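## Task

Set the spice jar down on the desk upright with its cap on top, then open the hand and pull away. The jar must not topple or lean, and it must stay in place without any support from the robot.

## Robot and tools

ROBOT. A two-wheeled cart (differential drive, no sideways motion) carrying a pan/tilt head camera and two five-joint arms, left_arm and right_arm, each ending in a gripper with one fixed and one swinging jaw and a wrist camera. The cart footprint is 0.53 m wide and spans x = -0.35 to 0.07 m. Arm pan axes sit at x = -0.060, y = +0.155 (left) and -0.155 m (right); each shoulder is 0.03 m outward from its axis and 0.89 m high. Segments: upper arm 0.116, forearm 0.135, hand 0.162 m. A fixed-jaw tip reaches roughly 0.44 m from its pan axis and cannot go below about 0.55 m above the floor.

FRAMES. Base frame: origin on the floor between the drive wheels, x forward, y left, z up. left_hand and right_hand are the fixed-jaw tip positions in this frame; a held object sits beside the tip on the swinging-jaw side. Hand axes: z along the fingers, y pointing from swinging jaw to fixed jaw. Odometry frame is the base frame at scene start; base_odometry integrates wheel rotation (slip counts as motion), heading in rad, left positive, within -3.142..3.142.

execute_actions. Argument actions: a list holding zero or one action. An empty list only reports state and images. An action may contain base, joints, or both; they start together. base takes exactly one key: translate_m, a relative drive in metres (forward positive, -1.4 to 1.4), or rotate_rad, a relative turn on the spot in radians (counter-clockwise/left positive, -3.2 to 3.2). Base moves are measured from where the base was in the latest state report. joints is a map of joint name to an absolute target angle in radians: head_pan_rad (-3.2..3.2, 0 forward, + left), head_tilt_rad (-0.76..1.45, 0 level, + down), and for each arm (prefix left_arm_ or right_arm_): shoulder_pan_rad -1.919..1.919, shoulder_lift_rad -1.745..1.745, elbow_flex_rad -1.69..1.58, wrist_flex_rad -1.658..1.658, wrist_roll_rad -2.743..2.841, gripper_rad 0..1.919. Joints you omit keep their previous targets and may still be pushing. Optional cameras: list of head_camera, left_wrist_camera, right_wrist_camera or all; omitted, null or all gives every camera, [] gives none. Any unknown key, bad camera name or out-of-range number rejects the entire call with no motion. One action runs at most 15 s.

JOINT MEANINGS. Pan 0 points left_arm left and right_arm right; positive pans clockwise seen from above; straight ahead is +1.571 (left) and -1.571 (right). With lift, elbow and wrist flex at 0 the upper arm stands nearly upright (0.24 rad outward) and forearm and fingers are horizontal; positive bends downward. Their sum is the finger angle below horizontal (1.571 = pointing down, which requires the forearm no more than 0.08 rad above level). Wrist roll -1.522: jaws close across the arm plane, fixed jaw on the left looking outward; 1.619: fixed jaw on the right; 0.049: closing in the plane, fixed jaw below (level fingers) or toward the pan axis (fingers down). Tip opening vs gripper angle: 0 gives 0.003 m, 0.3 gives 0.026, 0.6 gives 0.049, 1 gives 0.076, 1.919 gives 0.106. With level fingers the hand body protrudes about 0.08 m above them when the fixed jaw is left and below when right, so keep it left over furniture. Stowed: pan -1.75 (left) or 1.75 (right), lift 0.05, elbow 1.35, wrist_flex -1.55, roll -1.52. Stow in two steps (wrist joints first, then the rest) away from loose objects; leaving stow, do not move the wrists first.

RESULTS. base_status and joint_status per motion: done (for the base, wheels turned the commanded amount), off_target (resting short, possibly still pushing: load, obstacle or tripped motor), time_out (target dropped, holding), not_followed (targets withheld by the self-collision check; may be retried on later actions), limit_stop_at_motor_heat. A 'joint command not followed' line with a 'cause:' line means an arm's targets were withheld; its gripper target still runs. on_its_own lists uncommanded motion. The pictures line names the images in order. MOTOR HOT warns from 55 °C; an OVER-TEMPERATURE FAULT at 70 °C stops that arm and limps the hot motors for minutes. Any reported stop cancels the remaining motion calls in that reply. A gripper holding something reads off_target; done means empty or hardly squeezing.

wait: seconds 0 to 10, no new command; returns state and images. zoom_image: camera plus region [x0, y0, x1, y1] in pixels of that camera's latest full image (images are 644x476, origin top-left, region up to 504x504). read_manual: optional section, only 'licences'; no motion. finished_scene: scene, the current scene's integer number; ends it irreversibly after the last command is held and reports success.

CAUTIONS. Loaded or extended joints sag toward gravity; add the observed sag to the next target. Hand positions may be off by a few cm. A joint stuck over about 0.30 rad from target for about 2 s trips its motor to 20 % torque (thinking time counts; the robot holds its last command meanwhile). Reset: once still, command 0.2 rad from the reading away from the failed target (or 0.04 past the range end; a jaw, the end). To grip, target at most 0.2 rad below the contact angle; lower risks a trip. Payload about 0.4 kg at full reach, 0.7 kg within 0.28 m of the pan axis. Avoid the arms or hands colliding or pressing on each other. Pulling, especially on something ahead, can tip the robot; turning or reversing right beside a desk can snag the cart's rear and tip it. A stowed turn needs 0.44 m of free radius. Loose objects can get occasional brief pushes. Avoid drops, slips, slams and hard pushes. Camera calibration (K, distortion, T_world_to_cam in base frame) is supplied per camera and is approximate.

Each tool is called after ">>>" as name([rows], argument=value, ...), one row to a line, values as JSON.

## Session

I'll start by checking the robot's state and camera images.

>>> execute_actions(actions=[])

Scene clock: 0.00 s.
base_odometry: x=+0.000 y=+0.000 heading=+0.000 (m, m, rad; odometry frame)
base_status: not commanded
joint_positions: head_pan_rad=-0.004 head_tilt_rad=-0.032 left_arm_shoulder_pan_rad=-1.730 left_arm_shoulder_lift_rad=+0.033 left_arm_elbow_flex_rad=+1.376 left_arm_wrist_flex_rad=-1.444 left_arm_wrist_roll_rad=-1.552 left_arm_gripper_rad=+1.920 right_arm_shoulder_pan_rad=+1.756 right_arm_shoulder_lift_rad=+0.088 right_arm_elbow_flex_rad=+1.368 right_arm_wrist_flex_rad=-1.510 right_arm_wrist_roll_rad=-1.548 right_arm_gripper_rad=+1.920
joint_status: not commanded
left_hand: x=-0.3051 y=+0.1078 z=+0.8790 quat_wxyz=(-0.068, -0.693, -0.045, +0.716) (m; base frame)
right_hand: x=-0.3063 y=-0.1167 z=+0.8790 quat_wxyz=(-0.058, +0.684, -0.073, -0.724) (m; base frame)
pictures: head_camera, left_wrist_camera, right_wrist_camera
Images, in order (width x height): head_camera 644x476, left_wrist_camera 644x476, right_wrist_camera 644x476.

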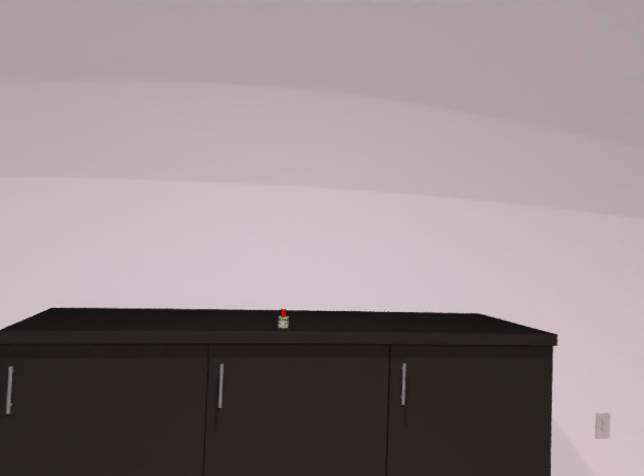

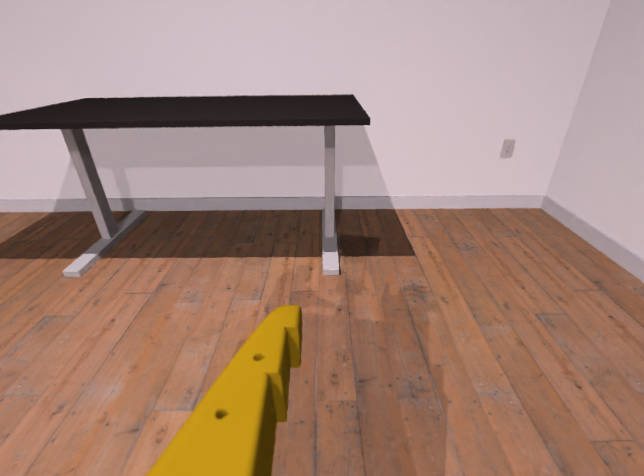

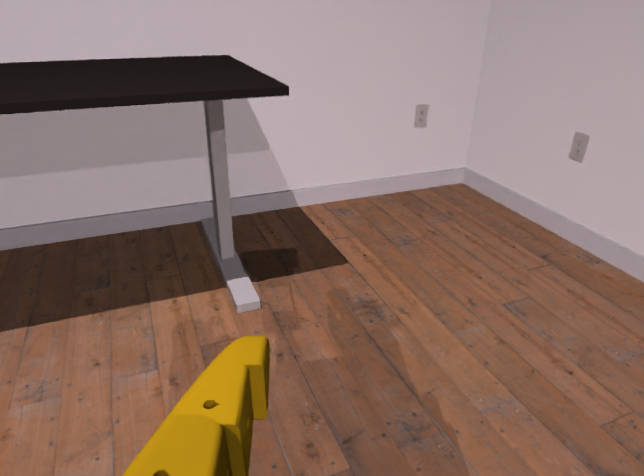

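>>> zoom_image(camera="head_camera", region=[240, 290, 330, 350])

>>> execute_actions([
  {"joints": {"head_tilt_rad": 0.4}},
], cameras=["head_camera"])

Region (240, 290, 330, 350) of head_camera's 644x476 image, scaled by 5.600.

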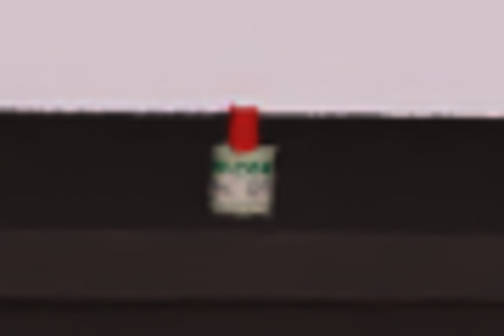

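Scene clock: 3.33 s.
base_odometry: x=+0.000 y=+0.000 heading=+0.000 (m, m, rad; odometry frame)
base_status: not commanded
joint_positions: head_pan_rad=-0.004 head_tilt_rad=+0.393 left_arm_shoulder_pan_rad=-1.730 left_arm_shoulder_lift_rad=+0.033 left_arm_elbow_flex_rad=+1.376 left_arm_wrist_flex_rad=-1.444 left_arm_wrist_roll_rad=-1.552 left_arm_gripper_rad=+1.920 right_arm_shoulder_pan_rad=+1.756 right_arm_shoulder_lift_rad=+0.088 right_arm_elbow_flex_rad=+1.368 right_arm_wrist_flex_rad=-1.510 right_arm_wrist_roll_rad=-1.548 right_arm_gripper_rad=+1.920
joint_status: all done
left_hand: x=-0.3051 y=+0.1078 z=+0.8790 quat_wxyz=(-0.068, -0.693, -0.045, +0.716) (m; base frame)
right_hand: x=-0.3063 y=-0.1167 z=+0.8790 quat_wxyz=(-0.058, +0.684, -0.073, -0.724) (m; base frame)
pictures: head_camera
camera_calibration (this result's frames):
head_camera: T_world_to_cam=[[-0.0185871, -0.999487, 0.0260965, -0.0332704], [-0.375804, -0.0172031, -0.92654, 1.09017], [0.926513, -0.0270289, -0.375291, 0.467304], [0, 0, 0, 1]] pos_world=[-0.0238913, -0.00186819, 1.18633]
Images, in order (width x height): head_camera 644x476.

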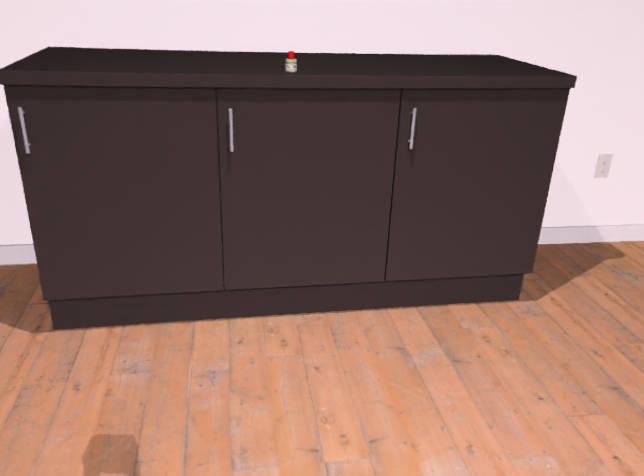

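>>> execute_actions([
  {"base": {"rotate_rad": 0.10}, "joints": {"right_arm_shoulder_pan_rad": -1.571, "right_arm_shoulder_lift_rad": -0.3, "right_arm_elbow_flex_rad": 0.9, "head_tilt_rad": 0.3}},
], cameras=["head_camera"])

>>> execute_actions([
  {"base": {"translate_m": 1.3}, "joints": {"right_arm_shoulder_lift_rad": -0.6, "right_arm_elbow_flex_rad": 0.5, "right_arm_wrist_flex_rad": 0.4, "right_arm_wrist_roll_rad": -1.522, "right_arm_gripper_rad": 1.2, "head_tilt_rad": 0.45}},
])

Scene clock: 35.77 s.
base_odometry: x=+0.000 y=+0.000 heading=+0.099 (m, m, rad; odometry frame)
base_status: done
joint_positions: head_pan_rad=-0.004 head_tilt_rad=+0.313 left_arm_shoulder_pan_rad=-1.730 left_arm_shoulder_lift_rad=+0.033 left_arm_elbow_flex_rad=+1.376 left_arm_wrist_flex_rad=-1.444 left_arm_wrist_roll_rad=-1.552 left_arm_gripper_rad=+1.920 right_arm_shoulder_pan_rad=-1.564 right_arm_shoulder_lift_rad=-0.268 right_arm_elbow_flex_rad=+0.937 right_arm_wrist_flex_rad=-1.510 right_arm_wrist_roll_rad=-1.548 right_arm_gripper_rad=+1.920
joint_status: all done
left_hand: x=-0.3051 y=+0.1078 z=+0.8790 quat_wxyz=(-0.068, -0.693, -0.045, +0.716) (m; base frame)
right_hand: x=+0.1836 y=-0.1490 z=+1.0501 quat_wxyz=(+0.934, +0.006, +0.356, +0.009) (m; base frame)
pictures: head_camera
camera_calibration (this result's frames):
head_camera: T_world_to_cam=[[-0.0206349, -0.999478, 0.0248426, -0.0319234], [-0.300217, -0.0175069, -0.95371, 1.125], [0.953648, -0.0271379, -0.299699, 0.381573], [0, 0, 0, 1]] pos_world=[-0.0268019, -0.00185649, 1.18807]
Images, in order (width x height): head_camera 644x476.

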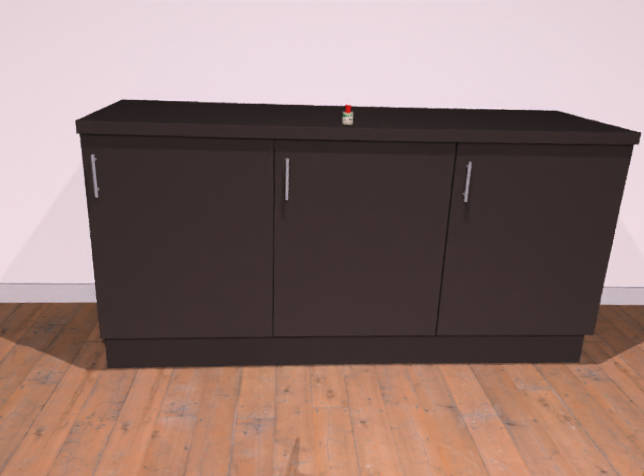

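Scene clock: 43.03 s.
base_odometry: x=+1.293 y=+0.130 heading=+0.099 (m, m, rad; odometry frame)
base_status: done
joint_positions: head_pan_rad=-0.004 head_tilt_rad=+0.444 left_arm_shoulder_pan_rad=-1.730 left_arm_shoulder_lift_rad=+0.033 left_arm_elbow_flex_rad=+1.376 left_arm_wrist_flex_rad=-1.444 left_arm_wrist_roll_rad=-1.552 left_arm_gripper_rad=+1.920 right_arm_shoulder_pan_rad=-1.564 right_arm_shoulder_lift_rad=-0.576 right_arm_elbow_flex_rad=+0.541 right_arm_wrist_flex_rad=+0.398 right_arm_wrist_roll_rad=-1.528 right_arm_gripper_rad=+1.206
joint_status: all done
left_hand: x=-0.3051 y=+0.1078 z=+0.8790 quat_wxyz=(-0.068, -0.693, -0.045, +0.716) (m; base frame)
right_hand: x=+0.2172 y=-0.1493 z=+0.9565 quat_wxyz=(+0.568, +0.006, +0.823, +0.000) (m; base frame)
pictures: head_camera, left_wrist_camera, right_wrist_camera
camera_calibration (this result's frames):
head_camera: T_world_to_cam=[[-0.0172524, -0.999492, 0.0267981, -0.0340152], [-0.422054, -0.0170173, -0.906411, 1.06483], [0.906407, -0.026948, -0.421546, 0.519598], [0, 0, 0, 1]] pos_world=[-0.0221389, -0.00187523, 1.18512]
right_wrist_camera: T_world_to_cam=[[-0.040084, -0.999109, 0.0131801, -0.162185], [-0.802546, 0.0243343, -0.596093, 0.767078], [0.595242, -0.0344714, -0.802807, 0.700051], [0, 0, 0, 1]] pos_world=[0.192415, -0.156576, 1.02139]
Images, in order (width x height): head_camera 644x476, left_wrist_camera 644x476, right_wrist_camera 644x476.

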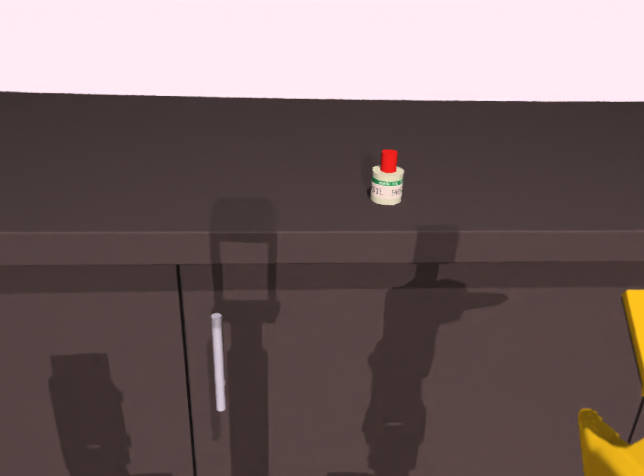

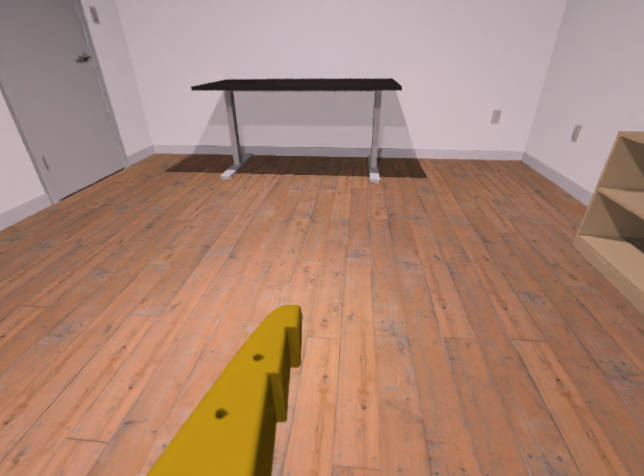

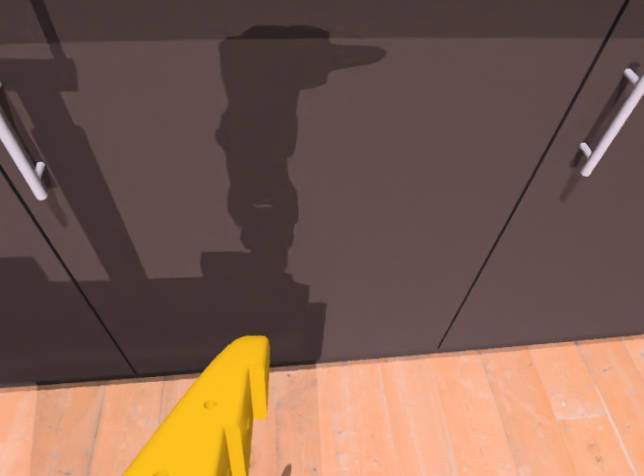

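>>> zoom_image(camera="head_camera", region=[330, 130, 450, 270])

Region (330, 130, 450, 270) of head_camera's 644x476 image, scaled by 3.600; it fills the left 432 columns of this view, and the rest is white.

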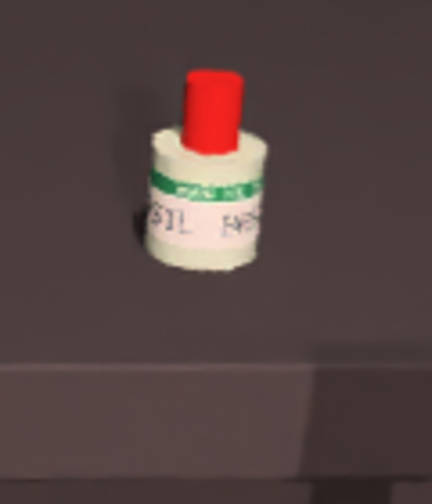

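>>> execute_actions([
  {"base": {"rotate_rad": 0.135}, "joints": {"right_arm_shoulder_lift_rad": 0.23, "right_arm_elbow_flex_rad": -0.55, "right_arm_wrist_flex_rad": 0.70, "right_arm_gripper_rad": 1.1, "head_tilt_rad": 0.6, "head_pan_rad": -0.3}},
], cameras=["head_camera", "right_wrist_camera"])

>>> execute_actions([
  {"base": {"translate_m": 0.2}, "joints": {"head_tilt_rad": 0.62, "head_pan_rad": -0.4}},
], cameras=["head_camera", "right_wrist_camera"])

Scene clock: 70.57 s.
base_odometry: x=+1.294 y=+0.130 heading=+0.235 (m, m, rad; odometry frame)
base_status: done
joint_positions: head_pan_rad=-0.290 head_tilt_rad=+0.594 left_arm_shoulder_pan_rad=-1.730 left_arm_shoulder_lift_rad=+0.033 left_arm_elbow_flex_rad=+1.376 left_arm_wrist_flex_rad=-1.444 left_arm_wrist_roll_rad=-1.552 left_arm_gripper_rad=+1.920 right_arm_shoulder_pan_rad=-1.565 right_arm_shoulder_lift_rad=+0.249 right_arm_elbow_flex_rad=-0.507 right_arm_wrist_flex_rad=+0.698 right_arm_wrist_roll_rad=-1.528 right_arm_gripper_rad=+1.106
joint_status: all done
left_hand: x=-0.3051 y=+0.1078 z=+0.8790 quat_wxyz=(-0.068, -0.693, -0.045, +0.716) (m; base frame)
right_hand: x=+0.2995 y=-0.1493 z=+0.9670 quat_wxyz=(+0.535, +0.005, +0.845, +0.000) (m; base frame)
pictures: head_camera, right_wrist_camera
camera_calibration (this result's frames):
head_camera: T_world_to_cam=[[-0.294525, -0.955219, 0.0284777, -0.0489802], [-0.535189, 0.140181, -0.83302, 0.975039], [0.791725, -0.260586, -0.55251, 0.664948], [0, 0, 0, 1]] pos_world=[-0.0190514, -0.010193, 1.18101]
right_wrist_camera: T_world_to_cam=[[-0.0374208, -0.999176, 0.015707, -0.16232], [-0.846713, 0.0233551, -0.531536, 0.790026], [0.530732, -0.0331898, -0.84689, 0.721612], [0, 0, 0, 1]] pos_world=[0.27987, -0.156688, 1.0336]
Images, in order (width x height): head_camera 644x476, right_wrist_camera 644x476.

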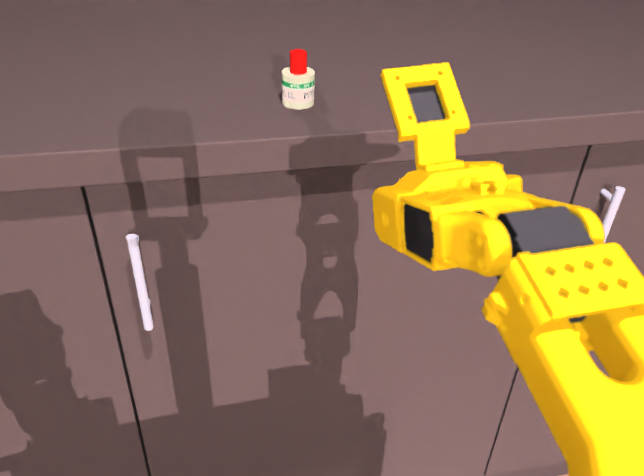

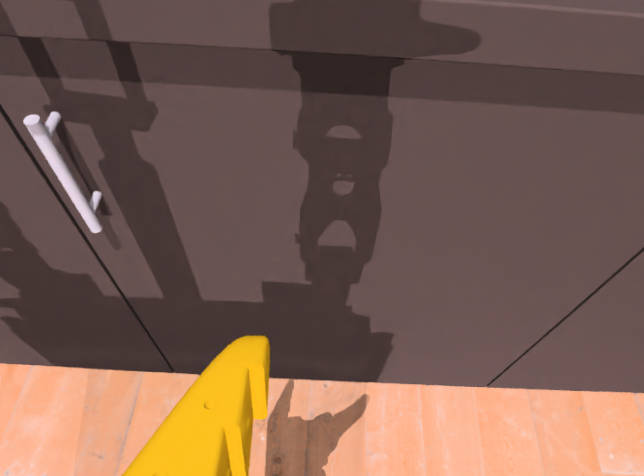

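Scene clock: 72.33 s.
base_odometry: x=+1.489 y=+0.177 heading=+0.237 (m, m, rad; odometry frame)
base_status: done
joint_positions: head_pan_rad=-0.390 head_tilt_rad=+0.614 left_arm_shoulder_pan_rad=-1.730 left_arm_shoulder_lift_rad=+0.033 left_arm_elbow_flex_rad=+1.376 left_arm_wrist_flex_rad=-1.444 left_arm_wrist_roll_rad=-1.552 left_arm_gripper_rad=+1.920 right_arm_shoulder_pan_rad=-1.565 right_arm_shoulder_lift_rad=+0.250 right_arm_elbow_flex_rad=-0.508 right_arm_wrist_flex_rad=+0.698 right_arm_wrist_roll_rad=-1.528 right_arm_gripper_rad=+1.106
joint_status: all done
left_hand: x=-0.3051 y=+0.1078 z=+0.8790 quat_wxyz=(-0.068, -0.693, -0.045, +0.716) (m; base frame)
right_hand: x=+0.2997 y=-0.1493 z=+0.9669 quat_wxyz=(+0.535, +0.005, +0.845, +0.000) (m; base frame)
pictures: head_camera, right_wrist_camera
camera_calibration (this result's frames):
head_camera: T_world_to_cam=[[-0.387916, -0.921249, 0.0286556, -0.0535743], [-0.534004, 0.199299, -0.821657, 0.962016], [0.751239, -0.334036, -0.569262, 0.682327], [0, 0, 0, 1]] pos_world=[-0.0196529, -0.013162, 1.1804]
right_wrist_camera: T_world_to_cam=[[-0.0374208, -0.999176, 0.015707, -0.162314], [-0.846713, 0.0233551, -0.531536, 0.790114], [0.530732, -0.0331898, -0.84689, 0.721457], [0, 0, 0, 1]] pos_world=[0.280027, -0.156688, 1.03352]
Images, in order (width x height): head_camera 644x476, right_wrist_camera 644x476.

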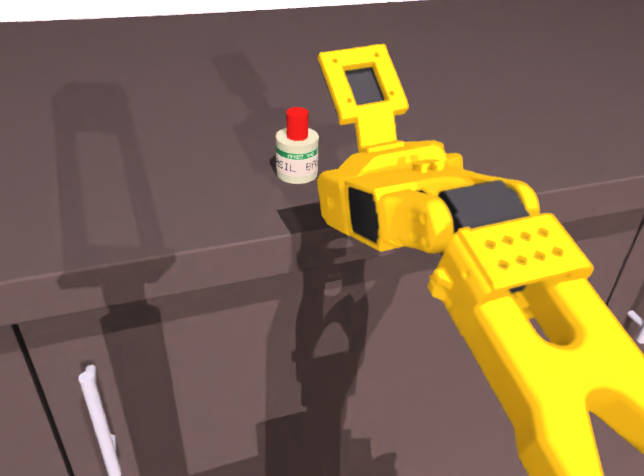

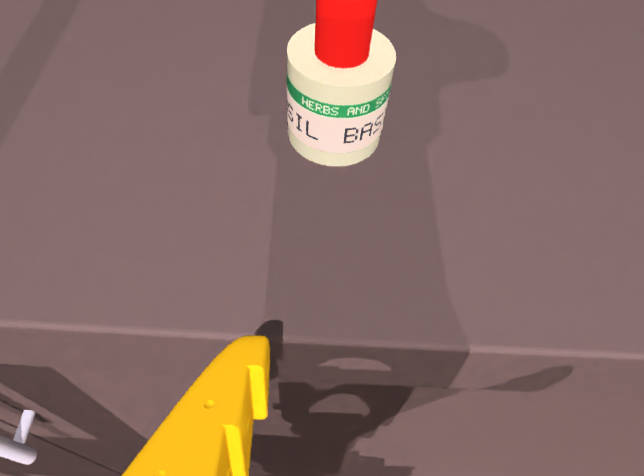

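>>> execute_actions([
  {"base": {"translate_m": 0.045}},
], cameras=["head_camera", "right_wrist_camera"])

Scene clock: 89.10 s.
base_odometry: x=+1.533 y=+0.188 heading=+0.237 (m, m, rad; odometry frame)
base_status: done
joint_positions: head_pan_rad=-0.390 head_tilt_rad=+0.614 left_arm_shoulder_pan_rad=-1.730 left_arm_shoulder_lift_rad=+0.033 left_arm_elbow_flex_rad=+1.376 left_arm_wrist_flex_rad=-1.444 left_arm_wrist_roll_rad=-1.552 left_arm_gripper_rad=+1.920 right_arm_shoulder_pan_rad=-1.565 right_arm_shoulder_lift_rad=+0.252 right_arm_elbow_flex_rad=-0.508 right_arm_wrist_flex_rad=+0.698 right_arm_wrist_roll_rad=-1.528 right_arm_gripper_rad=+1.106
joint_status: not commanded
left_hand: x=-0.3051 y=+0.1078 z=+0.8790 quat_wxyz=(-0.068, -0.693, -0.045, +0.716) (m; base frame)
right_hand: x=+0.2998 y=-0.1493 z=+0.9664 quat_wxyz=(+0.535, +0.005, +0.845, +0.000) (m; base frame)
pictures: head_camera, right_wrist_camera
camera_calibration (this result's frames):
head_camera: T_world_to_cam=[[-0.387994, -0.921216, 0.0286562, -0.0535787], [-0.534043, 0.199368, -0.821614, 0.961965], [0.751171, -0.334085, -0.569323, 0.682394], [0, 0, 0, 1]] pos_world=[-0.019652, -0.0131652, 1.1804]
right_wrist_camera: T_world_to_cam=[[-0.0373966, -0.999176, 0.0157556, -0.162357], [-0.847528, 0.0233597, -0.530237, 0.788929], [0.529432, -0.0331824, -0.847703, 0.722147], [0, 0, 0, 1]] pos_world=[0.28024, -0.15669, 1.03304]
Images, in order (width x height): head_camera 644x476, right_wrist_camera 644x476.

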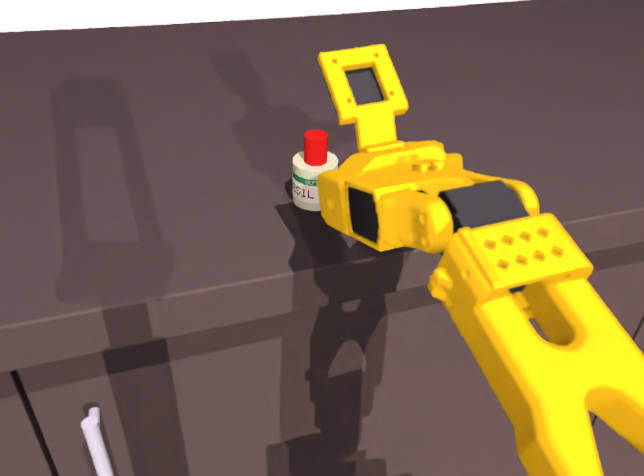

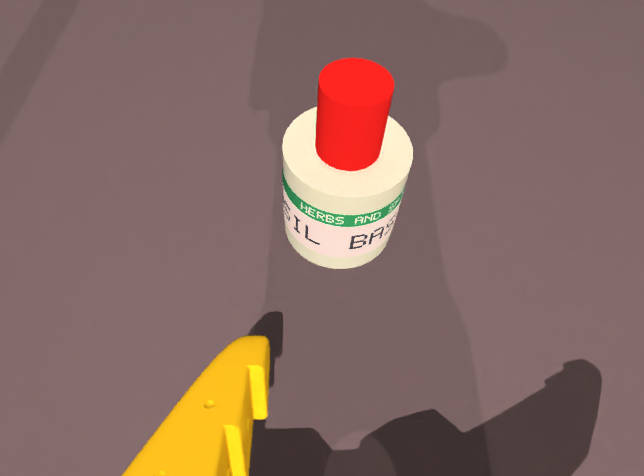

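>>> execute_actions([
  {"joints": {"right_arm_shoulder_pan_rad": -1.603, "right_arm_shoulder_lift_rad": 0.185, "right_arm_elbow_flex_rad": -0.095, "right_arm_wrist_flex_rad": 0.29}},
], cameras=["head_camera", "right_wrist_camera"])

Scene clock: 105.07 s.
base_odometry: x=+1.533 y=+0.188 heading=+0.237 (m, m, rad; odometry frame)
base_status: not commanded
joint_positions: head_pan_rad=-0.390 head_tilt_rad=+0.614 left_arm_shoulder_pan_rad=-1.730 left_arm_shoulder_lift_rad=+0.033 left_arm_elbow_flex_rad=+1.376 left_arm_wrist_flex_rad=-1.444 left_arm_wrist_roll_rad=-1.552 left_arm_gripper_rad=+1.920 right_arm_shoulder_pan_rad=-1.596 right_arm_shoulder_lift_rad=+0.237 right_arm_elbow_flex_rad=-0.089 right_arm_wrist_flex_rad=+0.306 right_arm_wrist_roll_rad=-1.528 right_arm_gripper_rad=+1.106
joint_status: all done
left_hand: x=-0.3051 y=+0.1078 z=+0.8790 quat_wxyz=(-0.068, -0.693, -0.045, +0.716) (m; base frame)
right_hand: x=+0.3022 y=-0.1382 z=+0.9118 quat_wxyz=(+0.530, -0.008, +0.848, +0.008) (m; base frame)
pictures: head_camera, right_wrist_camera
camera_calibration (this result's frames):
head_camera: T_world_to_cam=[[-0.387994, -0.921216, 0.0286562, -0.0535787], [-0.534043, 0.199368, -0.821615, 0.961966], [0.751172, -0.334085, -0.569323, 0.682394], [0, 0, 0, 1]] pos_world=[-0.019652, -0.0131652, 1.1804]
right_wrist_camera: T_world_to_cam=[[-0.00655855, -0.999849, 0.016095, -0.160037], [-0.853488, -0.00278995, -0.521104, 0.751589], [0.521071, -0.0171546, -0.853341, 0.68488], [0, 0, 0, 1]] pos_world=[0.283552, -0.146167, 0.978669]
Images, in order (width x height): head_camera 644x476, right_wrist_camera 644x476.

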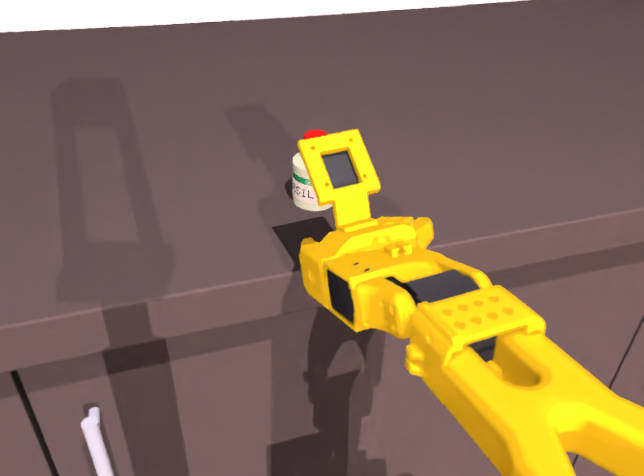

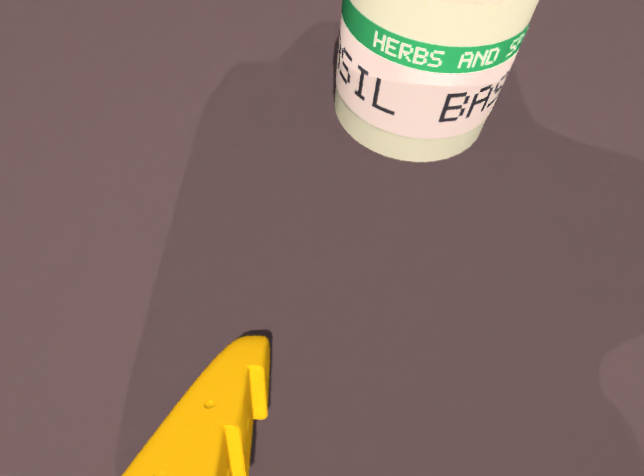

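>>> execute_actions([
  {"base": {"translate_m": 0.09}},
], cameras=["head_camera", "right_wrist_camera"])

Scene clock: 120.20 s.
base_odometry: x=+1.620 y=+0.209 heading=+0.237 (m, m, rad; odometry frame)
base_status: done
joint_positions: head_pan_rad=-0.390 head_tilt_rad=+0.614 left_arm_shoulder_pan_rad=-1.730 left_arm_shoulder_lift_rad=+0.033 left_arm_elbow_flex_rad=+1.376 left_arm_wrist_flex_rad=-1.444 left_arm_wrist_roll_rad=-1.552 left_arm_gripper_rad=+1.920 right_arm_shoulder_pan_rad=-1.596 right_arm_shoulder_lift_rad=+0.237 right_arm_elbow_flex_rad=-0.089 right_arm_wrist_flex_rad=+0.306 right_arm_wrist_roll_rad=-1.528 right_arm_gripper_rad=+1.106
joint_status: not commanded
left_hand: x=-0.3051 y=+0.1078 z=+0.8790 quat_wxyz=(-0.068, -0.693, -0.045, +0.716) (m; base frame)
right_hand: x=+0.3022 y=-0.1382 z=+0.9118 quat_wxyz=(+0.530, -0.008, +0.848, +0.008) (m; base frame)
pictures: head_camera, right_wrist_camera
camera_calibration (this result's frames):
head_camera: T_world_to_cam=[[-0.388016, -0.921207, 0.0286562, -0.0535797], [-0.534038, 0.199381, -0.821615, 0.961966], [0.751164, -0.334103, -0.569323, 0.682393], [0, 0, 0, 1]] pos_world=[-0.0196523, -0.0131658, 1.1804]
right_wrist_camera: T_world_to_cam=[[-0.00655855, -0.999849, 0.016095, -0.160037], [-0.853488, -0.00278995, -0.521104, 0.751589], [0.521071, -0.0171546, -0.853341, 0.68488], [0, 0, 0, 1]] pos_world=[0.283552, -0.146167, 0.978669]
Images, in order (width x height): head_camera 644x476, right_wrist_camera 644x476.

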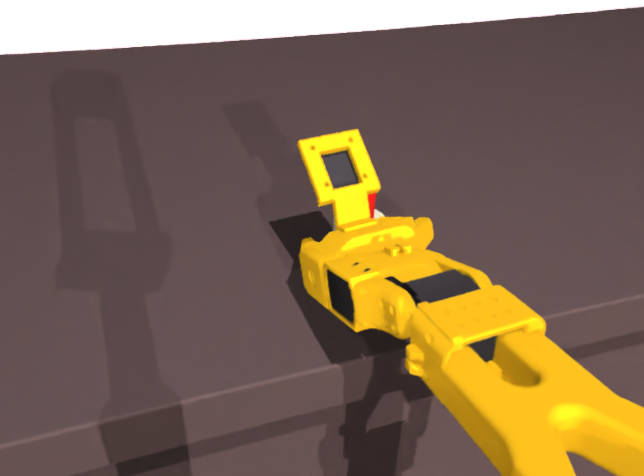

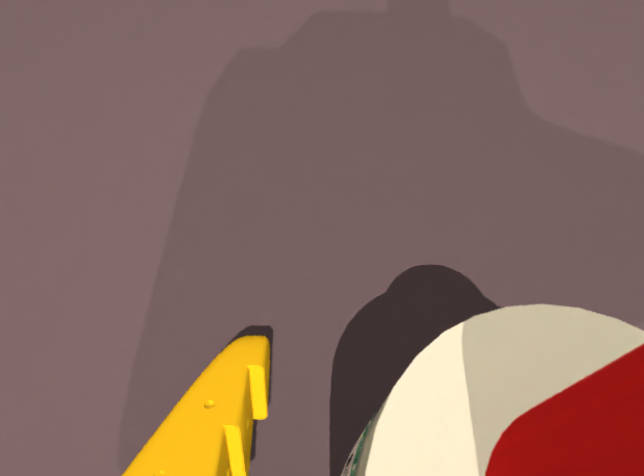

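>>> execute_actions([
  {"joints": {"right_arm_shoulder_pan_rad": -1.566, "right_arm_gripper_rad": 0.36}},
], cameras=["head_camera", "right_wrist_camera"])

Scene clock: 125.20 s.
base_odometry: x=+1.620 y=+0.209 heading=+0.237 (m, m, rad; odometry frame)
base_status: not commanded
joint_positions: head_pan_rad=-0.390 head_tilt_rad=+0.614 left_arm_shoulder_pan_rad=-1.730 left_arm_shoulder_lift_rad=+0.033 left_arm_elbow_flex_rad=+1.376 left_arm_wrist_flex_rad=-1.444 left_arm_wrist_roll_rad=-1.552 left_arm_gripper_rad=+1.920 right_arm_shoulder_pan_rad=-1.573 right_arm_shoulder_lift_rad=+0.237 right_arm_elbow_flex_rad=-0.089 right_arm_wrist_flex_rad=+0.306 right_arm_wrist_roll_rad=-1.528 right_arm_gripper_rad=+0.429
joint_status: right_arm_gripper_rad off_target (ended at +0.429, target +0.360); the others done
left_hand: x=-0.3051 y=+0.1078 z=+0.8790 quat_wxyz=(-0.068, -0.693, -0.045, +0.716) (m; base frame)
right_hand: x=+0.3024 y=-0.1466 z=+0.9118 quat_wxyz=(+0.530, +0.002, +0.848, +0.002) (m; base frame)
pictures: head_camera, right_wrist_camera
camera_calibration (this result's frames):
head_camera: T_world_to_cam=[[-0.388016, -0.921207, 0.0286562, -0.0535797], [-0.534038, 0.199381, -0.821615, 0.961966], [0.751164, -0.334103, -0.569323, 0.682393], [0, 0, 0, 1]] pos_world=[-0.0196523, -0.0131658, 1.1804]
right_wrist_camera: T_world_to_cam=[[-0.029561, -0.999433, 0.016095, -0.161352], [-0.853327, 0.0168476, -0.521104, 0.754643], [0.520538, -0.0291387, -0.853341, 0.682991], [0, 0, 0, 1]] pos_world=[0.283665, -0.154073, 0.978669]
Images, in order (width x height): head_camera 644x476, right_wrist_camera 644x476.

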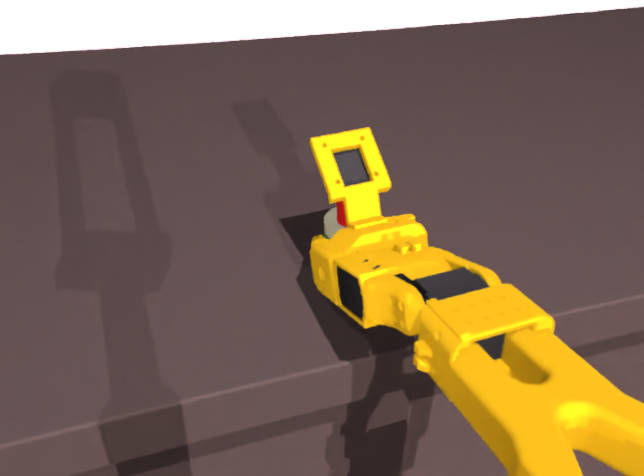

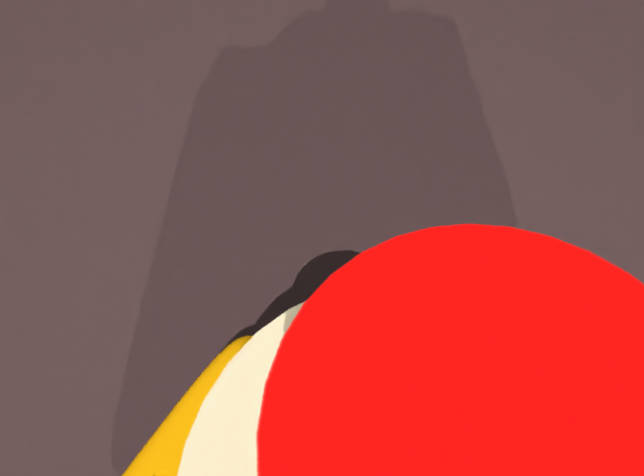

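>>> execute_actions([
  {"joints": {"right_arm_gripper_rad": 0.26}},
], cameras=[])

>>> execute_actions([
  {"joints": {"right_arm_elbow_flex_rad": -0.385, "right_arm_wrist_flex_rad": 0.557}},
], cameras=["head_camera", "right_wrist_camera"])

Scene clock: 132.90 s.
base_odometry: x=+1.620 y=+0.209 heading=+0.237 (m, m, rad; odometry frame)
base_status: not commanded
joint_positions: head_pan_rad=-0.390 head_tilt_rad=+0.614 left_arm_shoulder_pan_rad=-1.730 left_arm_shoulder_lift_rad=+0.033 left_arm_elbow_flex_rad=+1.376 left_arm_wrist_flex_rad=-1.444 left_arm_wrist_roll_rad=-1.552 left_arm_gripper_rad=+1.920 right_arm_shoulder_pan_rad=-1.573 right_arm_shoulder_lift_rad=+0.237 right_arm_elbow_flex_rad=-0.089 right_arm_wrist_flex_rad=+0.306 right_arm_wrist_roll_rad=-1.528 right_arm_gripper_rad=+0.414
joint_status: right_arm_gripper_rad off_target (ended at +0.414, target +0.260)
left_hand: x=-0.3051 y=+0.1078 z=+0.8790 quat_wxyz=(-0.068, -0.693, -0.045, +0.716) (m; base frame)
right_hand: x=+0.3024 y=-0.1466 z=+0.9118 quat_wxyz=(+0.530, +0.002, +0.848, +0.002) (m; base frame)
pictures: none
No camera images: the call's "cameras" was empty. Leave "cameras" out to get every camera's image.

Scene clock: 133.87 s.
base_odometry: x=+1.620 y=+0.209 heading=+0.237 (m, m, rad; odometry frame)
base_status: not commanded
joint_positions: head_pan_rad=-0.390 head_tilt_rad=+0.614 left_arm_shoulder_pan_rad=-1.730 left_arm_shoulder_lift_rad=+0.033 left_arm_elbow_flex_rad=+1.376 left_arm_wrist_flex_rad=-1.444 left_arm_wrist_roll_rad=-1.552 left_arm_gripper_rad=+1.920 right_arm_shoulder_pan_rad=-1.573 right_arm_shoulder_lift_rad=+0.237 right_arm_elbow_flex_rad=-0.336 right_arm_wrist_flex_rad=+0.556 right_arm_wrist_roll_rad=-1.528 right_arm_gripper_rad=+0.414
joint_status: all done
left_hand: x=-0.3051 y=+0.1078 z=+0.8790 quat_wxyz=(-0.068, -0.693, -0.045, +0.716) (m; base frame)
right_hand: x=+0.3017 y=-0.1466 z=+0.9446 quat_wxyz=(+0.529, +0.002, +0.849, +0.002) (m; base frame)
pictures: head_camera, right_wrist_camera
camera_calibration (this result's frames):
head_camera: T_world_to_cam=[[-0.388016, -0.921207, 0.0286562, -0.0535797], [-0.534038, 0.199381, -0.821614, 0.961966], [0.751164, -0.334103, -0.569323, 0.682393], [0, 0, 0, 1]] pos_world=[-0.0196523, -0.0131658, 1.1804]
right_wrist_camera: T_world_to_cam=[[-0.0295115, -0.999433, 0.0161916, -0.162009], [-0.854921, 0.0168445, -0.518484, 0.769142], [0.517917, -0.0291438, -0.854934, 0.713652], [0, 0, 0, 1]] pos_world=[0.283162, -0.154074, 1.01154]
Images, in order (width x height): head_camera 644x476, right_wrist_camera 644x476.

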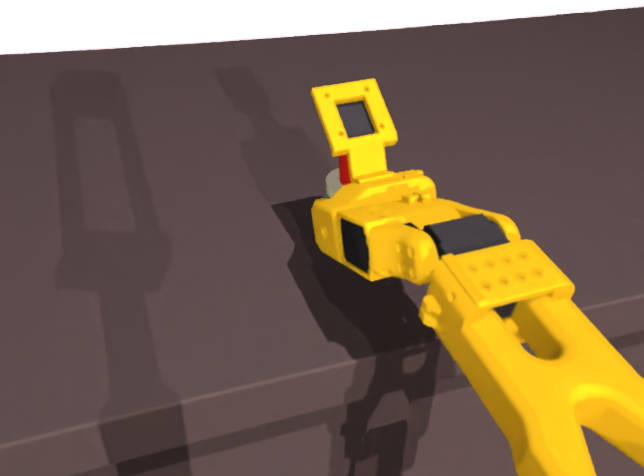

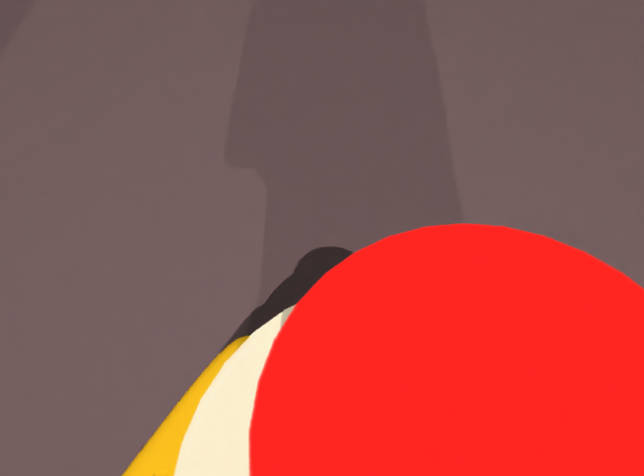

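>>> execute_actions([
  {"base": {"translate_m": -1.4}, "joints": {"head_pan_rad": -0.15, "head_tilt_rad": 0.45}},
])

>>> execute_actions([
  {"base": {"rotate_rad": 3.14}},
], cameras=["head_camera", "right_wrist_camera"])

Scene clock: 152.53 s.
base_odometry: x=+0.259 y=-0.117 heading=+0.234 (m, m, rad; odometry frame)
base_status: done
joint_positions: head_pan_rad=-0.160 head_tilt_rad=+0.463 left_arm_shoulder_pan_rad=-1.730 left_arm_shoulder_lift_rad=+0.033 left_arm_elbow_flex_rad=+1.376 left_arm_wrist_flex_rad=-1.444 left_arm_wrist_roll_rad=-1.552 left_arm_gripper_rad=+1.920 right_arm_shoulder_pan_rad=-1.573 right_arm_shoulder_lift_rad=+0.237 right_arm_elbow_flex_rad=-0.338 right_arm_wrist_flex_rad=+0.556 right_arm_wrist_roll_rad=-1.528 right_arm_gripper_rad=+0.414
joint_status: all done
left_hand: x=-0.3051 y=+0.1078 z=+0.8790 quat_wxyz=(-0.068, -0.693, -0.045, +0.716) (m; base frame)
right_hand: x=+0.3018 y=-0.1466 z=+0.9450 quat_wxyz=(+0.530, +0.002, +0.848, +0.002) (m; base frame)
pictures: head_camera, left_wrist_camera, right_wrist_camera
camera_calibration (this result's frames):
head_camera: T_world_to_cam=[[-0.171775, -0.984765, 0.0270519, -0.0415698], [-0.436996, 0.0515583, -0.897985, 1.05443], [0.882909, -0.166073, -0.439195, 0.538808], [0, 0, 0, 1]] pos_world=[-0.0220778, -0.00581971, 1.18463]
right_wrist_camera: T_world_to_cam=[[-0.0295363, -0.999433, 0.0161433, -0.16196], [-0.854125, 0.016846, -0.519795, 0.77043], [0.519228, -0.0291412, -0.854139, 0.712828], [0, 0, 0, 1]] pos_world=[0.283139, -0.154074, 1.01193]
Images, in order (width x height): head_camera 644x476, left_wrist_camera 644x476, right_wrist_camera 644x476.

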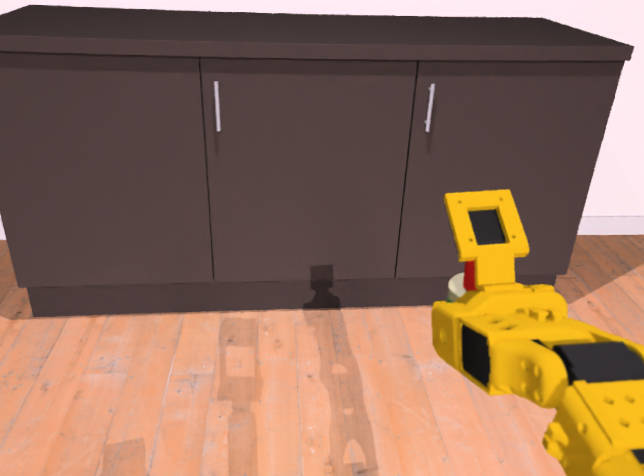

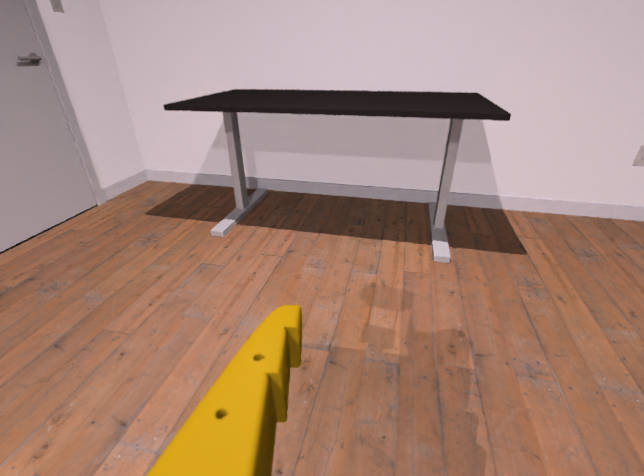

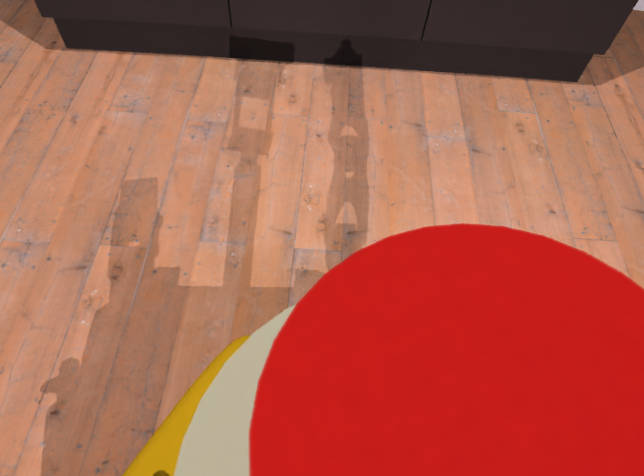

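Scene clock: 157.13 s.
base_odometry: x=+0.258 y=-0.117 heading=-2.910 (m, m, rad; odometry frame)
base_status: done
joint_positions: head_pan_rad=-0.160 head_tilt_rad=+0.463 left_arm_shoulder_pan_rad=-1.730 left_arm_shoulder_lift_rad=+0.033 left_arm_elbow_flex_rad=+1.376 left_arm_wrist_flex_rad=-1.444 left_arm_wrist_roll_rad=-1.552 left_arm_gripper_rad=+1.920 right_arm_shoulder_pan_rad=-1.571 right_arm_shoulder_lift_rad=+0.237 right_arm_elbow_flex_rad=-0.338 right_arm_wrist_flex_rad=+0.556 right_arm_wrist_roll_rad=-1.528 right_arm_gripper_rad=+0.413
joint_status: not commanded
left_hand: x=-0.3051 y=+0.1078 z=+0.8790 quat_wxyz=(-0.068, -0.693, -0.045, +0.716) (m; base frame)
right_hand: x=+0.3018 y=-0.1471 z=+0.9450 quat_wxyz=(+0.530, +0.002, +0.848, +0.002) (m; base frame)
pictures: head_camera, right_wrist_camera
camera_calibration (this result's frames):
head_camera: T_world_to_cam=[[-0.171736, -0.984771, 0.0270519, -0.041568], [-0.436998, 0.0515412, -0.897984, 1.05443], [0.882915, -0.166038, -0.439195, 0.538808], [0, 0, 0, 1]] pos_world=[-0.0220776, -0.00581873, 1.18463]
right_wrist_camera: T_world_to_cam=[[-0.0310694, -0.999387, 0.0161433, -0.162045], [-0.854098, 0.0181562, -0.519795, 0.770634], [0.519183, -0.0299377, -0.854139, 0.712702], [0, 0, 0, 1]] pos_world=[0.28314, -0.154601, 1.01193]
Images, in order (width x height): head_camera 644x476, right_wrist_camera 644x476.

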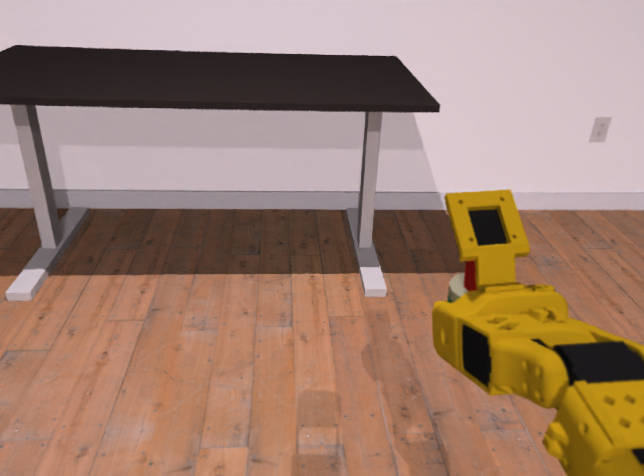

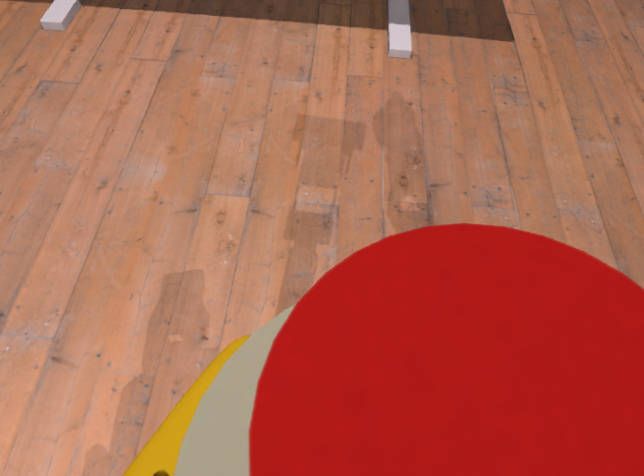

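>>> execute_actions([
  {"base": {"translate_m": 1.25}, "joints": {"right_arm_shoulder_lift_rad": 0.63, "right_arm_elbow_flex_rad": 0.06, "right_arm_wrist_flex_rad": -0.285, "head_pan_rad": -0.3, "head_tilt_rad": 0.8}},
], cameras=["head_camera", "right_wrist_camera"])

Scene clock: 176.23 s.
base_odometry: x=-0.959 y=-0.406 heading=-2.911 (m, m, rad; odometry frame)
base_status: done
joint_positions: head_pan_rad=-0.290 head_tilt_rad=+0.795 left_arm_shoulder_pan_rad=-1.730 left_arm_shoulder_lift_rad=+0.033 left_arm_elbow_flex_rad=+1.376 left_arm_wrist_flex_rad=-1.444 left_arm_wrist_roll_rad=-1.552 left_arm_gripper_rad=+1.920 right_arm_shoulder_pan_rad=-1.571 right_arm_shoulder_lift_rad=+0.660 right_arm_elbow_flex_rad=+0.066 right_arm_wrist_flex_rad=-0.266 right_arm_wrist_roll_rad=-1.528 right_arm_gripper_rad=+0.413
joint_status: all done
left_hand: x=-0.3051 y=+0.1078 z=+0.8790 quat_wxyz=(-0.068, -0.693, -0.045, +0.716) (m; base frame)
right_hand: x=+0.3097 y=-0.1471 z=+0.8088 quat_wxyz=(+0.528, +0.003, +0.849, +0.002) (m; base frame)
pictures: head_camera, right_wrist_camera
camera_calibration (this result's frames):
head_camera: T_world_to_cam=[[-0.288938, -0.956886, 0.0297152, -0.050142], [-0.683669, 0.184512, -0.706082, 0.821955], [0.670157, -0.22433, -0.707507, 0.837636], [0, 0, 0, 1]] pos_world=[-0.0138901, -0.0117343, 1.17449]
right_wrist_camera: T_world_to_cam=[[-0.0309948, -0.999387, 0.0162881, -0.159738], [-0.856481, 0.0181552, -0.515859, 0.704138], [0.515247, -0.0299394, -0.856519, 0.595413], [0, 0, 0, 1]] pos_world=[0.291345, -0.154597, 0.87582]
Images, in order (width x height): head_camera 644x476, right_wrist_camera 644x476.

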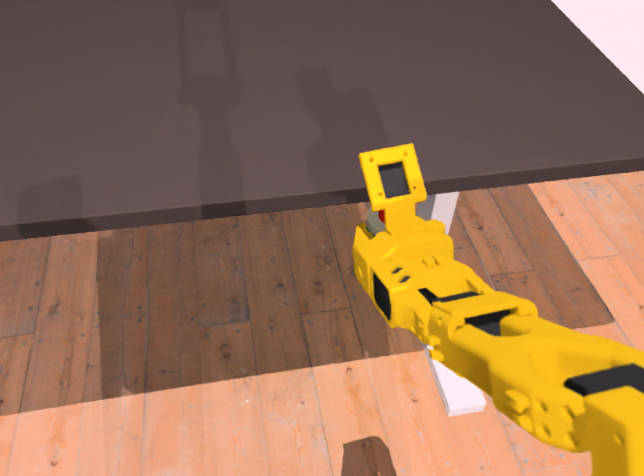

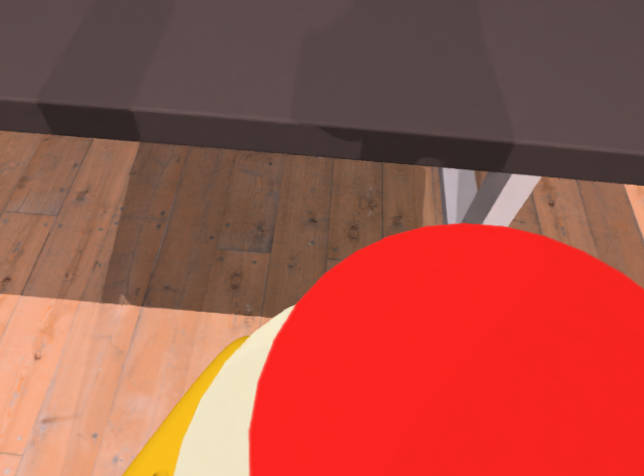

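>>> zoom_image(camera="right_wrist_camera", region=[180, 90, 340, 180])

>>> execute_actions([
  {"base": {"translate_m": 0.07}},
], cameras=["head_camera", "right_wrist_camera"])

>>> zoom_image(camera="right_wrist_camera", region=[140, 200, 340, 330])

Region (180, 90, 340, 180) of right_wrist_camera's 644x476 image, scaled by 3.150; it fills the top 284 rows of this view, and the rest is white.

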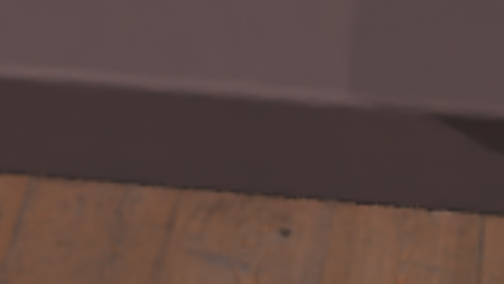

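Scene clock: 187.10 s.
base_odometry: x=-1.027 y=-0.422 heading=-2.911 (m, m, rad; odometry frame)
base_status: done
joint_positions: head_pan_rad=-0.290 head_tilt_rad=+0.795 left_arm_shoulder_pan_rad=-1.730 left_arm_shoulder_lift_rad=+0.033 left_arm_elbow_flex_rad=+1.376 left_arm_wrist_flex_rad=-1.444 left_arm_wrist_roll_rad=-1.552 left_arm_gripper_rad=+1.920 right_arm_shoulder_pan_rad=-1.571 right_arm_shoulder_lift_rad=+0.660 right_arm_elbow_flex_rad=+0.066 right_arm_wrist_flex_rad=-0.266 right_arm_wrist_roll_rad=-1.528 right_arm_gripper_rad=+0.413
joint_status: not commanded
left_hand: x=-0.3051 y=+0.1078 z=+0.8790 quat_wxyz=(-0.068, -0.693, -0.045, +0.716) (m; base frame)
right_hand: x=+0.3097 y=-0.1471 z=+0.8088 quat_wxyz=(+0.528, +0.003, +0.849, +0.002) (m; base frame)
pictures: head_camera, right_wrist_camera
camera_calibration (this result's frames):
head_camera: T_world_to_cam=[[-0.289006, -0.956866, 0.0297153, -0.0501453], [-0.683682, 0.184569, -0.706054, 0.821923], [0.670115, -0.22437, -0.707534, 0.837665], [0, 0, 0, 1]] pos_world=[-0.0138901, -0.011737, 1.17449]
right_wrist_camera: T_world_to_cam=[[-0.0309948, -0.999387, 0.0162881, -0.159738], [-0.856481, 0.0181552, -0.515859, 0.704138], [0.515247, -0.0299394, -0.856519, 0.595413], [0, 0, 0, 1]] pos_world=[0.291345, -0.154597, 0.87582]
Images, in order (width x height): head_camera 644x476, right_wrist_camera 644x476.

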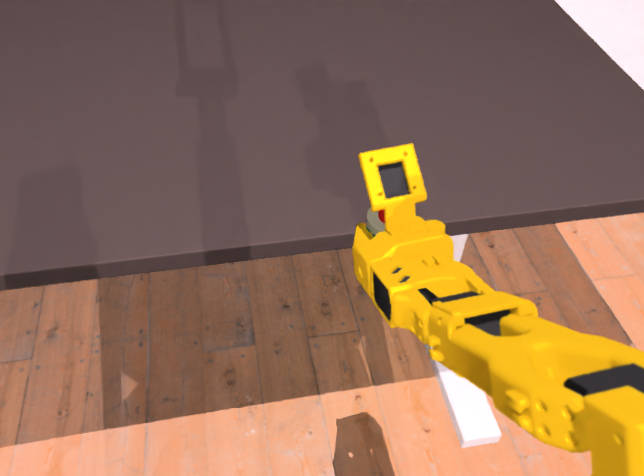

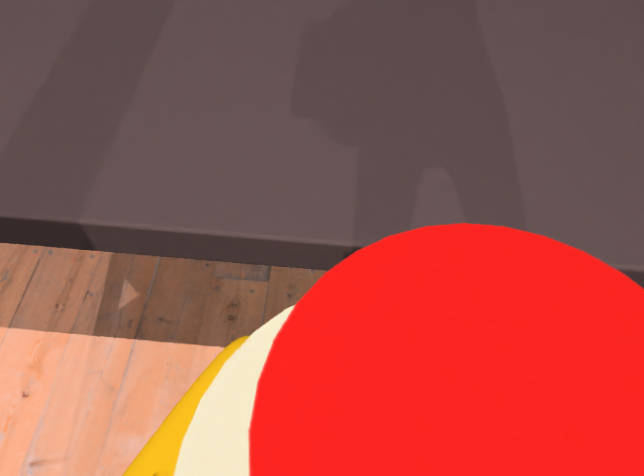

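Region (140, 200, 340, 330) of right_wrist_camera's 644x476 image, scaled by 2.520; it fills the top 328 rows of this view, and the rest is white.

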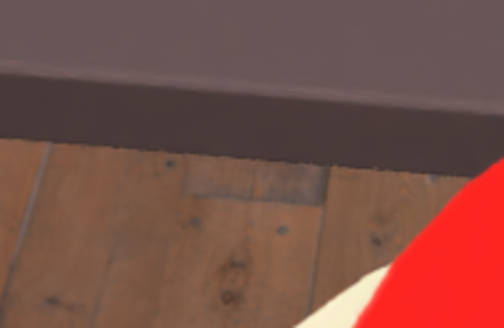

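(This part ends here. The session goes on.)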